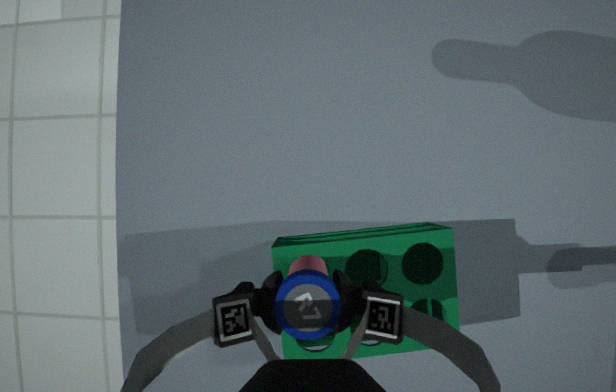

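execute_actions --actions '[{"r1":{"joints":{"gripper_m":0.06}}}]' --cameras '[]'

execute_actions --actions '[{"r1":{"joints":{"lift_m":1.1}}}]' --cameras '[]'

execute_actions --actions '[{"r1":{"base":{"strafe_m":-0.556},"joints":{"arm_m":0.502}}}]' --cameras '[]'

execute_actions --actions '[{"r1":{"joints":{"lift_m":1.02}}}]' --cameras '["r1_wrist_camera"]'

Scene clock: 140.77 s.
r1.base_odometry: x=-2.008 y=+0.484 heading=+1.805 (m, m, rad; r1's odometry frame)
r1.turned_by_wheels: +0.000 (rad since the last result)
r1.turned_by_imu: +0.001 (rad since the last result)
r1.base_tilt: forward=-0.2 right=-0.3 (deg)
r1.lidar_m: 0.27 1.60 3.85 3.69 2.44 1.77 1.69 1.76 2.39 1.14 0.40 0.30
r1.base_status: not commanded
r1.joint_positions: lift_m=+0.975 arm_m=+0.511 wrist_yaw_rad=+0.000 wrist_pitch_rad=+1.570 wrist_roll_rad=-0.003 gripper_m=+0.060
r1.joint_status: all done
r1.motor_effort: lift_m=+18(18) arm_m=+7(7) wrist_yaw_rad=-2(0) wrist_pitch_rad=-1(0) wrist_roll_rad=-1(1) gripper_m=-5(20) wheel_0=+0(0) wheel_1=-1(1) wheel_2=+0(0) (%)
r1.hand_pose: x=+0.6819 y=-0.0874 z=+0.8649 quat_wxyz=(+0.707, -0.001, +0.707, +0.001) (m; r1's base frame)
r1.wrist_depth_mm: 1078 325 325 327 329 329 329 / 1078 325 325 327 327 327 327 / 1098 327 327 327 327 327 329 / 1098 327 325 329 329 329 329 / 1098 327 327 268 297 329 330 / 1098 329 202 207 202 330 330 / 1098 329 329 149 330 330 330
r2.base_odometry: x=+0.000 y=+0.000 heading=+0.000 (m, m, rad; r2's odometry frame)
r2.turned_by_wheels: +0.000 (rad since the last result)
r2.turned_by_imu: +0.000 (rad since the last result)
r2.base_tilt: forward=+0.3 right=-0.5 (deg)
r2.lidar_m: 1.04 1.02 1.89 2.11 1.22 1.08 1.08 1.28 2.32 3.11 3.65 3.59
r2.base_status: not commanded
r2.joint_positions: lift_m=+0.900 arm_m=-0.002 wrist_yaw_rad=+0.000 wrist_pitch_rad=+0.602 wrist_roll_rad=+0.012 gripper_m=+0.057
r2.joint_status: not commanded
r2.motor_effort: lift_m=+23(23) arm_m=+0(0) wrist_yaw_rad=-1(2) wrist_pitch_rad=-7(5) wrist_roll_rad=-1(2) gripper_m=-7(3) wheel_0=+0(0) wheel_1=+0(0) wheel_2=+0(0) (%)
r2.hand_pose: x=+0.4064 y=-0.0873 z=+0.9144 quat_wxyz=(+0.955, +0.005, +0.296, -0.002) (m; r2's base frame)
r2.wrist_depth_mm: 1118 1255 1182 - - - - / 960 904 1042 - - - - / - - - 1863 - - - / 1756 1808 1756 1863 1863 1863 1921 / 1430 1397 1182 1499 1499 1537 1576 / 1281 1255 198 1281 191 1336 1336 / 1118 1118 1160 107 1182 1118 1182
pictures: none
No camera images: the call's "cameras" was empty. Leave "cameras" out to get every camera's image.

Scene clock: 142.33 s.
r1.base_odometry: x=-2.008 y=+0.484 heading=+1.805 (m, m, rad; r1's odometry frame)
r1.turned_by_wheels: +0.000 (rad since the last result)
r1.turned_by_imu: +0.000 (rad since the last result)
r1.base_tilt: forward=-0.2 right=-0.1 (deg)
r1.lidar_m: 0.29 1.62 3.84 3.70 2.43 1.76 1.69 1.75 2.38 1.13 0.39 0.29
r1.base_status: not commanded
r1.joint_positions: lift_m=+1.100 arm_m=+0.511 wrist_yaw_rad=+0.000 wrist_pitch_rad=+1.570 wrist_roll_rad=-0.003 gripper_m=+0.060
r1.joint_status: all done
r1.motor_effort: lift_m=+23(23) arm_m=+7(6) wrist_yaw_rad=-1(0) wrist_pitch_rad=+0(1) wrist_roll_rad=-1(0) gripper_m=-2(4) wheel_0=+0(0) wheel_1=-1(1) wheel_2=+0(0) (%)
r1.hand_pose: x=+0.6819 y=-0.0874 z=+0.9895 quat_wxyz=(+0.707, -0.001, +0.707, +0.001) (m; r1's base frame)
r1.wrist_depth_mm: 1205 1205 452 452 452 455 452 / 1205 1205 449 449 452 452 455 / 1229 1229 452 452 455 452 455 / 1229 1229 452 452 452 455 459 / 1229 1229 452 394 424 455 455 / 1229 1229 202 455 202 455 459 / 1229 1229 452 149 455 459 455
r2.base_odometry: x=+0.000 y=+0.000 heading=+0.000 (m, m, rad; r2's odometry frame)
r2.turned_by_wheels: +0.000 (rad since the last result)
r2.turned_by_imu: +0.000 (rad since the last result)
r2.base_tilt: forward=+0.2 right=-0.6 (deg)
r2.lidar_m: 1.03 1.08 1.89 2.11 1.26 1.08 1.09 1.30 2.32 3.11 3.66 3.62
r2.base_status: not commanded
r2.joint_positions: lift_m=+0.900 arm_m=-0.002 wrist_yaw_rad=+0.000 wrist_pitch_rad=+0.602 wrist_roll_rad=+0.012 gripper_m=+0.057
r2.joint_status: not commanded
r2.motor_effort: lift_m=+23(23) arm_m=+0(0) wrist_yaw_rad=-2(2) wrist_pitch_rad=-6(7) wrist_roll_rad=+0(1) gripper_m=-6(2) wheel_0=+0(0) wheel_1=+0(0) wheel_2=+0(0) (%)
r2.hand_pose: x=+0.4064 y=-0.0873 z=+0.9144 quat_wxyz=(+0.955, +0.005, +0.296, -0.002) (m; r2's base frame)
r2.wrist_depth_mm: 1138 1205 1160 - - - - / 960 904 1025 - - - - / - - - 1863 - - - / 1756 1808 1756 1756 1863 1808 1863 / 1430 1397 1205 1537 1576 1576 1576 / 1281 1281 198 1308 192 1366 1336 / 1138 1118 1138 107 1138 1118 1205
pictures: none
No camera images: the call's "cameras" was empty. Leave "cameras" out to get every camera's image.

Scene clock: 145.50 s.
r1.base_odometry: x=-1.467 y=+0.613 heading=+1.805 (m, m, rad; r1's odometry frame)
r1.turned_by_wheels: +0.000 (rad since the last result)
r1.turned_by_imu: +0.003 (rad since the last result)
r1.base_tilt: forward=-0.1 right=-0.1 (deg)
r1.lidar_m: 0.27 0.29 0.43 4.25 2.41 1.77 1.69 1.75 2.40 1.12 0.39 0.28
r1.base_status: done
r1.joint_positions: lift_m=+1.100 arm_m=+0.503 wrist_yaw_rad=+0.000 wrist_pitch_rad=+1.570 wrist_roll_rad=-0.003 gripper_m=+0.060
r1.joint_status: all done
r1.motor_effort: lift_m=+22(23) arm_m=-7(7) wrist_yaw_rad=-1(0) wrist_pitch_rad=-1(0) wrist_roll_rad=+0(1) gripper_m=-2(3) wheel_0=+0(6) wheel_1=+1(6) wheel_2=+0(1) (%)
r1.hand_pose: x=+0.6743 y=-0.0874 z=+0.9895 quat_wxyz=(+0.707, -0.001, +0.707, +0.001) (m; r1's base frame)
r1.wrist_depth_mm: 449 445 449 452 452 452 452 / 452 452 309 449 452 452 455 / 452 449 449 452 452 452 455 / 449 449 421 445 449 436 459 / 449 452 389 392 392 445 455 / 452 452 202 452 202 452 455 / 452 452 452 149 442 413 459
r2.base_odometry: x=+0.000 y=+0.000 heading=+0.000 (m, m, rad; r2's odometry frame)
r2.turned_by_wheels: +0.000 (rad since the last result)
r2.turned_by_imu: +0.000 (rad since the last result)
r2.base_tilt: forward=+0.2 right=-0.5 (deg)
r2.lidar_m: 1.02 1.06 1.88 2.11 1.24 1.08 1.07 1.27 2.29 3.11 3.64 3.62
r2.base_status: not commanded
r2.joint_positions: lift_m=+0.900 arm_m=-0.002 wrist_yaw_rad=+0.000 wrist_pitch_rad=+0.602 wrist_roll_rad=+0.012 gripper_m=+0.057
r2.joint_status: not commanded
r2.motor_effort: lift_m=+23(23) arm_m=+0(0) wrist_yaw_rad=-1(2) wrist_pitch_rad=-8(7) wrist_roll_rad=+0(1) gripper_m=+0(4) wheel_0=+0(0) wheel_1=+0(0) wheel_2=+0(0) (%)
r2.hand_pose: x=+0.4064 y=-0.0873 z=+0.9144 quat_wxyz=(+0.955, +0.005, +0.296, -0.002) (m; r2's base frame)
r2.wrist_depth_mm: 1138 1255 1182 - - - - / 960 904 1042 - - - - / - - - - - - - / 1756 1808 1708 1863 1808 1863 1863 / 1464 1430 1205 1537 1499 1537 1618 / 1281 1281 198 1308 191 1308 1336 / 1118 1098 1160 107 1160 1098 1160
pictures: none
No camera images: the call's "cameras" was empty. Leave "cameras" out to get every camera's image.

Scene clock: 146.83 s.
r1.base_odometry: x=-1.467 y=+0.613 heading=+1.805 (m, m, rad; r1's odometry frame)
r1.turned_by_wheels: +0.000 (rad since the last result)
r1.turned_by_imu: +0.000 (rad since the last result)
r1.base_tilt: forward=-0.2 right=+0.0 (deg)
r1.lidar_m: 0.28 0.30 0.42 4.26 2.39 1.77 1.69 1.75 2.40 1.14 0.39 0.28
r1.base_status: not commanded
r1.joint_positions: lift_m=+1.020 arm_m=+0.503 wrist_yaw_rad=+0.000 wrist_pitch_rad=+1.570 wrist_roll_rad=-0.003 gripper_m=+0.060
r1.joint_status: all done
r1.motor_effort: lift_m=+18(22) arm_m=-7(7) wrist_yaw_rad=-1(1) wrist_pitch_rad=+0(1) wrist_roll_rad=+0(1) gripper_m=-1(6) wheel_0=+0(0) wheel_1=+1(1) wheel_2=+0(0) (%)
r1.hand_pose: x=+0.6743 y=-0.0874 z=+0.9099 quat_wxyz=(+0.707, -0.001, +0.707, +0.001) (m; r1's base frame)
r1.wrist_depth_mm: 368 368 224 329 342 320 375 / 370 368 239 370 370 370 375 / 370 370 368 370 370 373 375 / 370 370 364 366 366 342 377 / 370 373 309 310 312 310 375 / 373 373 202 373 202 368 377 / 373 373 370 149 373 330 375
r2.base_odometry: x=+0.000 y=+0.000 heading=+0.000 (m, m, rad; r2's odometry frame)
r2.turned_by_wheels: +0.000 (rad since the last result)
r2.turned_by_imu: +0.000 (rad since the last result)
r2.base_tilt: forward=+0.1 right=-0.5 (deg)
r2.lidar_m: 1.04 1.04 1.86 2.11 1.24 1.07 1.09 1.28 2.31 3.10 3.63 3.60
r2.base_status: not commanded
r2.joint_positions: lift_m=+0.900 arm_m=-0.002 wrist_yaw_rad=+0.000 wrist_pitch_rad=+0.602 wrist_roll_rad=+0.012 gripper_m=+0.057
r2.joint_status: not commanded
r2.motor_effort: lift_m=+23(23) arm_m=+0(0) wrist_yaw_rad=-2(1) wrist_pitch_rad=-7(7) wrist_roll_rad=+1(1) gripper_m=-5(2) wheel_0=+0(0) wheel_1=+0(0) wheel_2=+0(0) (%)
r2.hand_pose: x=+0.4064 y=-0.0873 z=+0.9144 quat_wxyz=(+0.955, +0.005, +0.296, -0.002) (m; r2's base frame)
r2.wrist_depth_mm: 1118 1255 1182 - - - - / 960 904 1025 - - - - / - - - - - - - / 1756 1756 1756 1863 1863 1863 1863 / 1430 1397 1182 1499 1537 1537 1537 / 1308 1281 197 1308 191 1336 1336 / 1118 1098 1138 107 1160 1118 1138
pictures: r1_wrist_camera
Images, in order (width x height): r1_wrist_camera 616x392.

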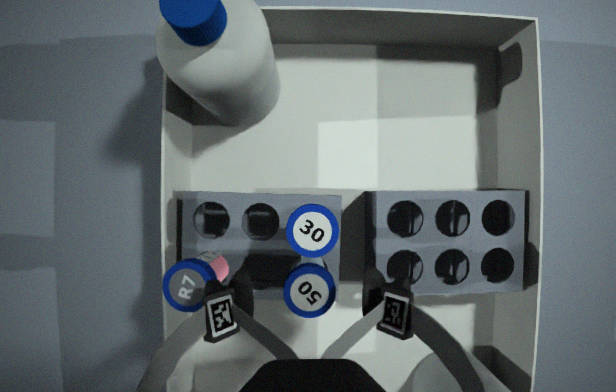

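execute_actions --actions '[{"r1":{"joints":{"arm_m":0.496,"gripper_m":0.05}}}]' --cameras '[]'

execute_actions --actions '[{"r1":{"joints":{"lift_m":0.975},"pace":"slow"}}]' --cameras '["r1_wrist_camera"]'

execute_actions --actions '[{"r1":{"joints":{"gripper_m":0.0}}}]' --cameras '[]'

execute_actions --actions '[{"r1":{"joints":{"lift_m":1.12}}}]' --cameras '[]'

execute_actions --actions '[{"r1":{"base":{"strafe_m":0.476},"joints":{"arm_m":0.518}}}]' --cameras '[]'

execute_actions --actions '[{"r1":{"joints":{"lift_m":1.05}}}]' --cameras '["r1_wrist_camera"]'

Scene clock: 156.03 s.
r1.base_odometry: x=-1.467 y=+0.613 heading=+1.805 (m, m, rad; r1's odometry frame)
r1.turned_by_wheels: +0.000 (rad since the last result)
r1.turned_by_imu: +0.001 (rad since the last result)
r1.base_tilt: forward=-0.1 right=-0.1 (deg)
r1.lidar_m: 0.29 0.30 0.42 4.25 2.39 1.77 1.69 1.76 2.40 1.13 0.40 0.28
r1.base_status: not commanded
r1.joint_positions: lift_m=+1.020 arm_m=+0.497 wrist_yaw_rad=+0.000 wrist_pitch_rad=+1.570 wrist_roll_rad=-0.003 gripper_m=+0.050
r1.joint_status: all done
r1.motor_effort: lift_m=+18(18) arm_m=-7(7) wrist_yaw_rad=-1(1) wrist_pitch_rad=-1(0) wrist_roll_rad=+0(1) gripper_m=-3(4) wheel_0=+0(0) wheel_1=+1(1) wheel_2=+0(0) (%)
r1.hand_pose: x=+0.6683 y=-0.0874 z=+0.9099 quat_wxyz=(+0.707, -0.001, +0.707, +0.001) (m; r1's base frame)
r1.wrist_depth_mm: 368 370 225 345 353 334 373 / 368 370 260 370 370 370 373 / 373 373 368 370 373 368 375 / 370 370 340 366 340 332 375 / 370 373 310 310 312 314 375 / 370 373 199 373 197 370 375 / 373 375 373 145 373 319 377
r2.base_odometry: x=+0.000 y=+0.000 heading=+0.000 (m, m, rad; r2's odometry frame)
r2.turned_by_wheels: +0.000 (rad since the last result)
r2.turned_by_imu: +0.000 (rad since the last result)
r2.base_tilt: forward=+0.0 right=-0.6 (deg)
r2.lidar_m: 1.02 1.04 1.86 2.13 1.26 1.08 1.07 1.28 2.30 3.11 3.66 3.60
r2.base_status: not commanded
r2.joint_positions: lift_m=+0.900 arm_m=-0.002 wrist_yaw_rad=+0.000 wrist_pitch_rad=+0.602 wrist_roll_rad=+0.012 gripper_m=+0.057
r2.joint_status: not commanded
r2.motor_effort: lift_m=+23(23) arm_m=+0(0) wrist_yaw_rad=-1(1) wrist_pitch_rad=-8(6) wrist_roll_rad=+1(0) gripper_m=-3(2) wheel_0=+0(0) wheel_1=+0(0) wheel_2=+0(0) (%)
r2.hand_pose: x=+0.4064 y=-0.0873 z=+0.9144 quat_wxyz=(+0.955, +0.005, +0.296, -0.002) (m; r2's base frame)
r2.wrist_depth_mm: 1118 1229 1182 - - - - / 946 891 1042 - - - - / - - - - - - - / 1808 1808 1756 1808 1808 1808 1921 / 1464 1397 1182 1537 1537 1537 1576 / 1281 1308 197 1336 191 1308 1336 / 1160 1118 1118 107 1160 1118 1160
pictures: none
No camera images: the call's "cameras" was empty. Leave "cameras" out to get every camera's image.

Scene clock: 157.27 s.
r1.base_odometry: x=-1.467 y=+0.613 heading=+1.805 (m, m, rad; r1's odometry frame)
r1.turned_by_wheels: +0.000 (rad since the last result)
r1.turned_by_imu: +0.000 (rad since the last result)
r1.base_tilt: forward=-0.1 right=-0.3 (deg)
r1.lidar_m: 0.28 0.30 0.44 4.25 2.39 1.78 1.69 1.75 2.40 1.13 0.41 0.30
r1.base_status: not commanded
r1.joint_positions: lift_m=+0.975 arm_m=+0.497 wrist_yaw_rad=+0.000 wrist_pitch_rad=+1.570 wrist_roll_rad=-0.003 gripper_m=+0.050
r1.joint_status: all done
r1.motor_effort: lift_m=+18(19) arm_m=-7(7) wrist_yaw_rad=+0(1) wrist_pitch_rad=-1(0) wrist_roll_rad=-1(1) gripper_m=-3(3) wheel_0=+0(1) wheel_1=+1(1) wheel_2=+0(0) (%)
r1.hand_pose: x=+0.6683 y=-0.0874 z=+0.8649 quat_wxyz=(+0.707, -0.001, +0.707, +0.001) (m; r1's base frame)
r1.wrist_depth_mm: 327 287 190 324 325 325 282 / 325 327 260 325 325 325 286 / 324 327 324 325 325 325 289 / 327 325 294 265 322 297 273 / 325 325 266 248 296 267 272 / 327 327 199 204 197 329 270 / 327 327 327 145 327 319 281
r2.base_odometry: x=+0.000 y=+0.000 heading=+0.000 (m, m, rad; r2's odometry frame)
r2.turned_by_wheels: +0.000 (rad since the last result)
r2.turned_by_imu: +0.000 (rad since the last result)
r2.base_tilt: forward=+0.2 right=-0.5 (deg)
r2.lidar_m: 1.04 1.06 1.87 2.12 1.25 1.07 1.08 1.29 2.31 3.11 3.67 3.62
r2.base_status: not commanded
r2.joint_positions: lift_m=+0.900 arm_m=-0.002 wrist_yaw_rad=+0.000 wrist_pitch_rad=+0.602 wrist_roll_rad=+0.012 gripper_m=+0.057
r2.joint_status: not commanded
r2.motor_effort: lift_m=+23(23) arm_m=+0(0) wrist_yaw_rad=-3(3) wrist_pitch_rad=-6(7) wrist_roll_rad=+0(1) gripper_m=-3(2) wheel_0=+0(0) wheel_1=+0(0) wheel_2=+0(0) (%)
r2.hand_pose: x=+0.4064 y=-0.0873 z=+0.9144 quat_wxyz=(+0.955, +0.005, +0.296, -0.002) (m; r2's base frame)
r2.wrist_depth_mm: 1118 1205 1182 - - - - / 946 904 1025 - - - - / - - - - - - - / 1863 1756 1756 1808 1863 1808 1921 / 1464 1430 1182 1499 1537 1576 1576 / 1281 1308 198 1281 191 1336 1336 / 1138 1138 1160 107 1160 1098 1182
pictures: r1_wrist_camera
Images, in order (width x height): r1_wrist_camera 616x392.

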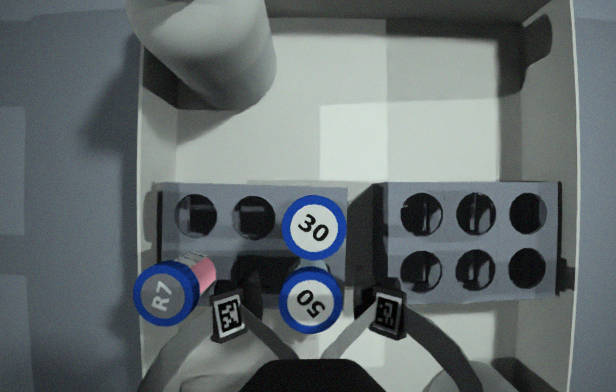

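Scene clock: 158.57 s.
r1.base_odometry: x=-1.467 y=+0.613 heading=+1.805 (m, m, rad; r1's odometry frame)
r1.turned_by_wheels: +0.000 (rad since the last result)
r1.turned_by_imu: +0.000 (rad since the last result)
r1.base_tilt: forward=-0.1 right=-0.2 (deg)
r1.lidar_m: 0.28 0.31 0.43 4.26 2.40 1.77 1.68 1.76 2.41 1.12 0.42 0.29
r1.base_status: not commanded
r1.joint_positions: lift_m=+0.975 arm_m=+0.497 wrist_yaw_rad=+0.000 wrist_pitch_rad=+1.570 wrist_roll_rad=-0.003 gripper_m=+0.000
r1.joint_status: all done
r1.motor_effort: lift_m=+18(18) arm_m=-7(7) wrist_yaw_rad=+0(1) wrist_pitch_rad=-1(1) wrist_roll_rad=-1(2) gripper_m=-17(13) wheel_0=+0(0) wheel_1=+1(1) wheel_2=+0(0) (%)
r1.hand_pose: x=+0.6683 y=-0.0874 z=+0.8649 quat_wxyz=(+0.707, -0.001, +0.707, +0.001) (m; r1's base frame)
r1.wrist_depth_mm: 324 287 190 324 325 325 282 / 325 325 260 325 324 325 286 / 325 324 325 324 325 325 287 / 325 327 296 264 320 296 272 / 327 327 264 216 297 266 271 / 327 327 191 193 189 320 270 / 327 329 325 327 327 310 281
r2.base_odometry: x=+0.000 y=+0.000 heading=+0.000 (m, m, rad; r2's odometry frame)
r2.turned_by_wheels: +0.000 (rad since the last result)
r2.turned_by_imu: +0.000 (rad since the last result)
r2.base_tilt: forward=+0.1 right=-0.5 (deg)
r2.lidar_m: 1.01 1.05 1.87 2.12 1.25 1.08 1.07 1.30 2.31 3.12 3.66 3.62
r2.base_status: not commanded
r2.joint_positions: lift_m=+0.900 arm_m=-0.002 wrist_yaw_rad=+0.000 wrist_pitch_rad=+0.602 wrist_roll_rad=+0.012 gripper_m=+0.057
r2.joint_status: not commanded
r2.motor_effort: lift_m=+23(23) arm_m=+0(0) wrist_yaw_rad=-1(2) wrist_pitch_rad=-7(7) wrist_roll_rad=+0(1) gripper_m=-2(0) wheel_0=+0(0) wheel_1=+0(0) wheel_2=+0(0) (%)
r2.hand_pose: x=+0.4064 y=-0.0873 z=+0.9144 quat_wxyz=(+0.955, +0.005, +0.296, -0.002) (m; r2's base frame)
r2.wrist_depth_mm: 1118 1229 1182 - - - - / 960 891 1025 - - - - / - - - - - - - / 1756 1756 1756 1756 1756 1863 1863 / 1464 1430 1205 1537 1537 1537 1618 / 1308 1281 198 1336 192 1308 1336 / 1118 1118 1138 107 1160 1098 1182
pictures: none
No camera images: the call's "cameras" was empty. Leave "cameras" out to get every camera's image.

Scene clock: 160.23 s.
r1.base_odometry: x=-1.467 y=+0.613 heading=+1.805 (m, m, rad; r1's odometry frame)
r1.turned_by_wheels: +0.000 (rad since the last result)
r1.turned_by_imu: +0.000 (rad since the last result)
r1.base_tilt: forward=-0.1 right=-0.1 (deg)
r1.lidar_m: 0.28 0.31 0.44 4.27 2.40 1.78 1.69 1.75 2.39 1.13 0.40 0.30
r1.base_status: not commanded
r1.joint_positions: lift_m=+1.120 arm_m=+0.497 wrist_yaw_rad=+0.000 wrist_pitch_rad=+1.570 wrist_roll_rad=-0.003 gripper_m=+0.000
r1.joint_status: all done
r1.motor_effort: lift_m=+23(25) arm_m=-7(7) wrist_yaw_rad=+1(1) wrist_pitch_rad=-1(2) wrist_roll_rad=-1(1) gripper_m=-17(16) wheel_0=+0(0) wheel_1=+0(1) wheel_2=+0(0) (%)
r1.hand_pose: x=+0.6683 y=-0.0874 z=+1.0095 quat_wxyz=(+0.707, -0.001, +0.707, +0.001) (m; r1's base frame)
r1.wrist_depth_mm: 469 469 473 469 473 473 477 / 469 469 329 469 469 469 477 / 469 469 469 469 469 473 473 / 469 473 469 469 466 469 473 / 473 473 415 469 415 466 477 / 473 473 191 193 189 473 477 / 473 473 462 477 389 336 477
r2.base_odometry: x=+0.000 y=+0.000 heading=+0.000 (m, m, rad; r2's odometry frame)
r2.turned_by_wheels: +0.000 (rad since the last result)
r2.turned_by_imu: +0.000 (rad since the last result)
r2.base_tilt: forward=+0.4 right=-0.6 (deg)
r2.lidar_m: 1.01 1.02 1.87 2.10 1.25 1.09 1.09 1.30 2.31 3.12 3.64 3.62
r2.base_status: not commanded
r2.joint_positions: lift_m=+0.900 arm_m=-0.002 wrist_yaw_rad=+0.000 wrist_pitch_rad=+0.602 wrist_roll_rad=+0.012 gripper_m=+0.057
r2.joint_status: not commanded
r2.motor_effort: lift_m=+23(23) arm_m=+0(0) wrist_yaw_rad=-2(3) wrist_pitch_rad=-7(7) wrist_roll_rad=+0(1) gripper_m=-1(5) wheel_0=+0(0) wheel_1=+0(0) wheel_2=+0(0) (%)
r2.hand_pose: x=+0.4064 y=-0.0873 z=+0.9144 quat_wxyz=(+0.955, +0.005, +0.296, -0.002) (m; r2's base frame)
r2.wrist_depth_mm: 1118 1229 1160 - - - - / 960 917 1042 - - - - / - - - - - - - / 1756 1756 1756 1808 1863 1921 1921 / 1464 1430 1182 1537 1537 1537 1618 / 1308 1281 198 1308 191 1336 1336 / 1138 1098 1138 107 1138 1118 1182
pictures: none
No camera images: the call's "cameras" was empty. Leave "cameras" out to get every camera's image.

Scene clock: 163.13 s.
r1.base_odometry: x=-1.930 y=+0.503 heading=+1.805 (m, m, rad; r1's odometry frame)
r1.turned_by_wheels: +0.000 (rad since the last result)
r1.turned_by_imu: +0.000 (rad since the last result)
r1.base_tilt: forward=-0.2 right=-0.3 (deg)
r1.lidar_m: 0.28 0.29 3.91 3.79 2.43 1.74 1.69 1.76 2.40 1.13 0.41 0.30
r1.base_status: done
r1.joint_positions: lift_m=+1.120 arm_m=+0.517 wrist_yaw_rad=+0.000 wrist_pitch_rad=+1.570 wrist_roll_rad=-0.003 gripper_m=+0.000
r1.joint_status: all done
r1.motor_effort: lift_m=+23(23) arm_m=+7(5) wrist_yaw_rad=-1(0) wrist_pitch_rad=-1(1) wrist_roll_rad=-2(1) gripper_m=-17(16) wheel_0=+1(8) wheel_1=+0(6) wheel_2=-1(2) (%)
r1.hand_pose: x=+0.6880 y=-0.0874 z=+1.0095 quat_wxyz=(+0.707, -0.001, +0.707, +0.001) (m; r1's base frame)
r1.wrist_depth_mm: 1255 469 473 469 473 473 477 / 1229 466 473 473 473 473 477 / 1255 469 469 473 473 473 477 / 1229 473 473 473 473 473 477 / 1229 473 415 413 477 477 477 / 1255 473 191 193 189 477 477 / 1229 473 473 477 477 473 477
r2.base_odometry: x=+0.000 y=+0.000 heading=+0.000 (m, m, rad; r2's odometry frame)
r2.turned_by_wheels: +0.000 (rad since the last result)
r2.turned_by_imu: +0.000 (rad since the last result)
r2.base_tilt: forward=+0.1 right=-0.6 (deg)
r2.lidar_m: 1.03 1.04 1.88 2.11 1.24 1.08 1.09 1.28 2.31 3.11 3.66 3.60
r2.base_status: not commanded
r2.joint_positions: lift_m=+0.900 arm_m=-0.002 wrist_yaw_rad=+0.000 wrist_pitch_rad=+0.602 wrist_roll_rad=+0.012 gripper_m=+0.057
r2.joint_status: not commanded
r2.motor_effort: lift_m=+23(23) arm_m=+0(0) wrist_yaw_rad=-2(3) wrist_pitch_rad=-6(7) wrist_roll_rad=+0(1) gripper_m=-3(3) wheel_0=+0(0) wheel_1=+0(0) wheel_2=+0(0) (%)
r2.hand_pose: x=+0.4064 y=-0.0873 z=+0.9144 quat_wxyz=(+0.955, +0.005, +0.296, -0.002) (m; r2's base frame)
r2.wrist_depth_mm: 1098 1205 1160 - - - - / 976 891 1042 - - - - / - - - 1921 - - - / 1708 1808 1863 1808 1808 1808 1863 / 1397 1430 1182 1537 1537 1576 1537 / 1308 1281 197 1336 191 1308 1336 / 1138 1098 1160 107 1160 1118 1182
pictures: none
No camera images: the call's "cameras" was empty. Leave "cameras" out to get every camera's image.

Scene clock: 164.40 s.
r1.base_odometry: x=-1.930 y=+0.503 heading=+1.805 (m, m, rad; r1's odometry frame)
r1.turned_by_wheels: +0.000 (rad since the last result)
r1.turned_by_imu: +0.000 (rad since the last result)
r1.base_tilt: forward=-0.2 right=-0.1 (deg)
r1.lidar_m: 0.27 0.29 3.93 3.77 2.43 1.75 1.69 1.76 2.41 1.14 0.40 0.29
r1.base_status: not commanded
r1.joint_positions: lift_m=+1.050 arm_m=+0.517 wrist_yaw_rad=+0.000 wrist_pitch_rad=+1.570 wrist_roll_rad=-0.003 gripper_m=+0.000
r1.joint_status: all done
r1.motor_effort: lift_m=+19(21) arm_m=+7(7) wrist_yaw_rad=-2(1) wrist_pitch_rad=-1(0) wrist_roll_rad=-1(1) gripper_m=-16(18) wheel_0=+1(1) wheel_1=+0(0) wheel_2=-1(1) (%)
r1.hand_pose: x=+0.6880 y=-0.0874 z=+0.9399 quat_wxyz=(+0.707, -0.001, +0.707, +0.001) (m; r1's base frame)
r1.wrist_depth_mm: 1182 399 402 402 402 402 404 / 1182 402 399 402 402 404 404 / 1182 402 402 402 402 404 404 / 1160 402 402 402 402 404 404 / 1160 402 343 343 402 404 407 / 1160 404 191 193 189 404 407 / 1182 402 404 404 402 407 407
r2.base_odometry: x=+0.000 y=+0.000 heading=+0.000 (m, m, rad; r2's odometry frame)
r2.turned_by_wheels: +0.000 (rad since the last result)
r2.turned_by_imu: +0.000 (rad since the last result)
r2.base_tilt: forward=+0.3 right=-0.7 (deg)
r2.lidar_m: 1.01 1.04 1.89 2.12 1.24 1.08 1.08 1.29 2.31 3.11 3.65 3.63
r2.base_status: not commanded
r2.joint_positions: lift_m=+0.900 arm_m=-0.002 wrist_yaw_rad=+0.000 wrist_pitch_rad=+0.602 wrist_roll_rad=+0.012 gripper_m=+0.057
r2.joint_status: not commanded
r2.motor_effort: lift_m=+23(23) arm_m=+0(0) wrist_yaw_rad=-2(2) wrist_pitch_rad=-7(8) wrist_roll_rad=+0(0) gripper_m=-5(6) wheel_0=+0(0) wheel_1=+0(0) wheel_2=+0(0) (%)
r2.hand_pose: x=+0.4064 y=-0.0873 z=+0.9144 quat_wxyz=(+0.955, +0.005, +0.296, -0.002) (m; r2's base frame)
r2.wrist_depth_mm: 1118 1229 1160 - - - - / 960 904 1042 - - - - / - - - 1921 - - - / 1756 1863 1756 1808 1863 1863 1863 / 1430 1397 1205 1537 1499 1499 1576 / 1281 1281 198 1308 191 1336 1336 / 1118 1118 1160 107 1182 1118 1160
pictures: r1_wrist_camera
Images, in order (width x height): r1_wrist_camera 616x392.

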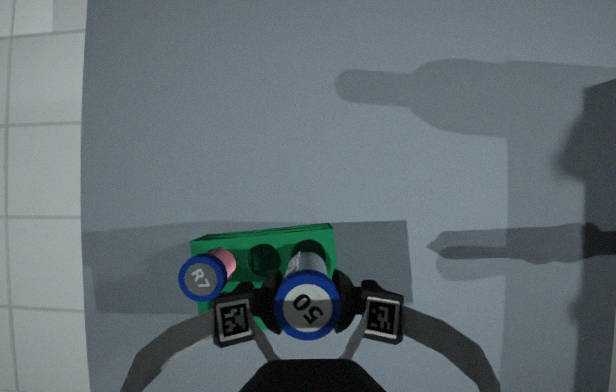

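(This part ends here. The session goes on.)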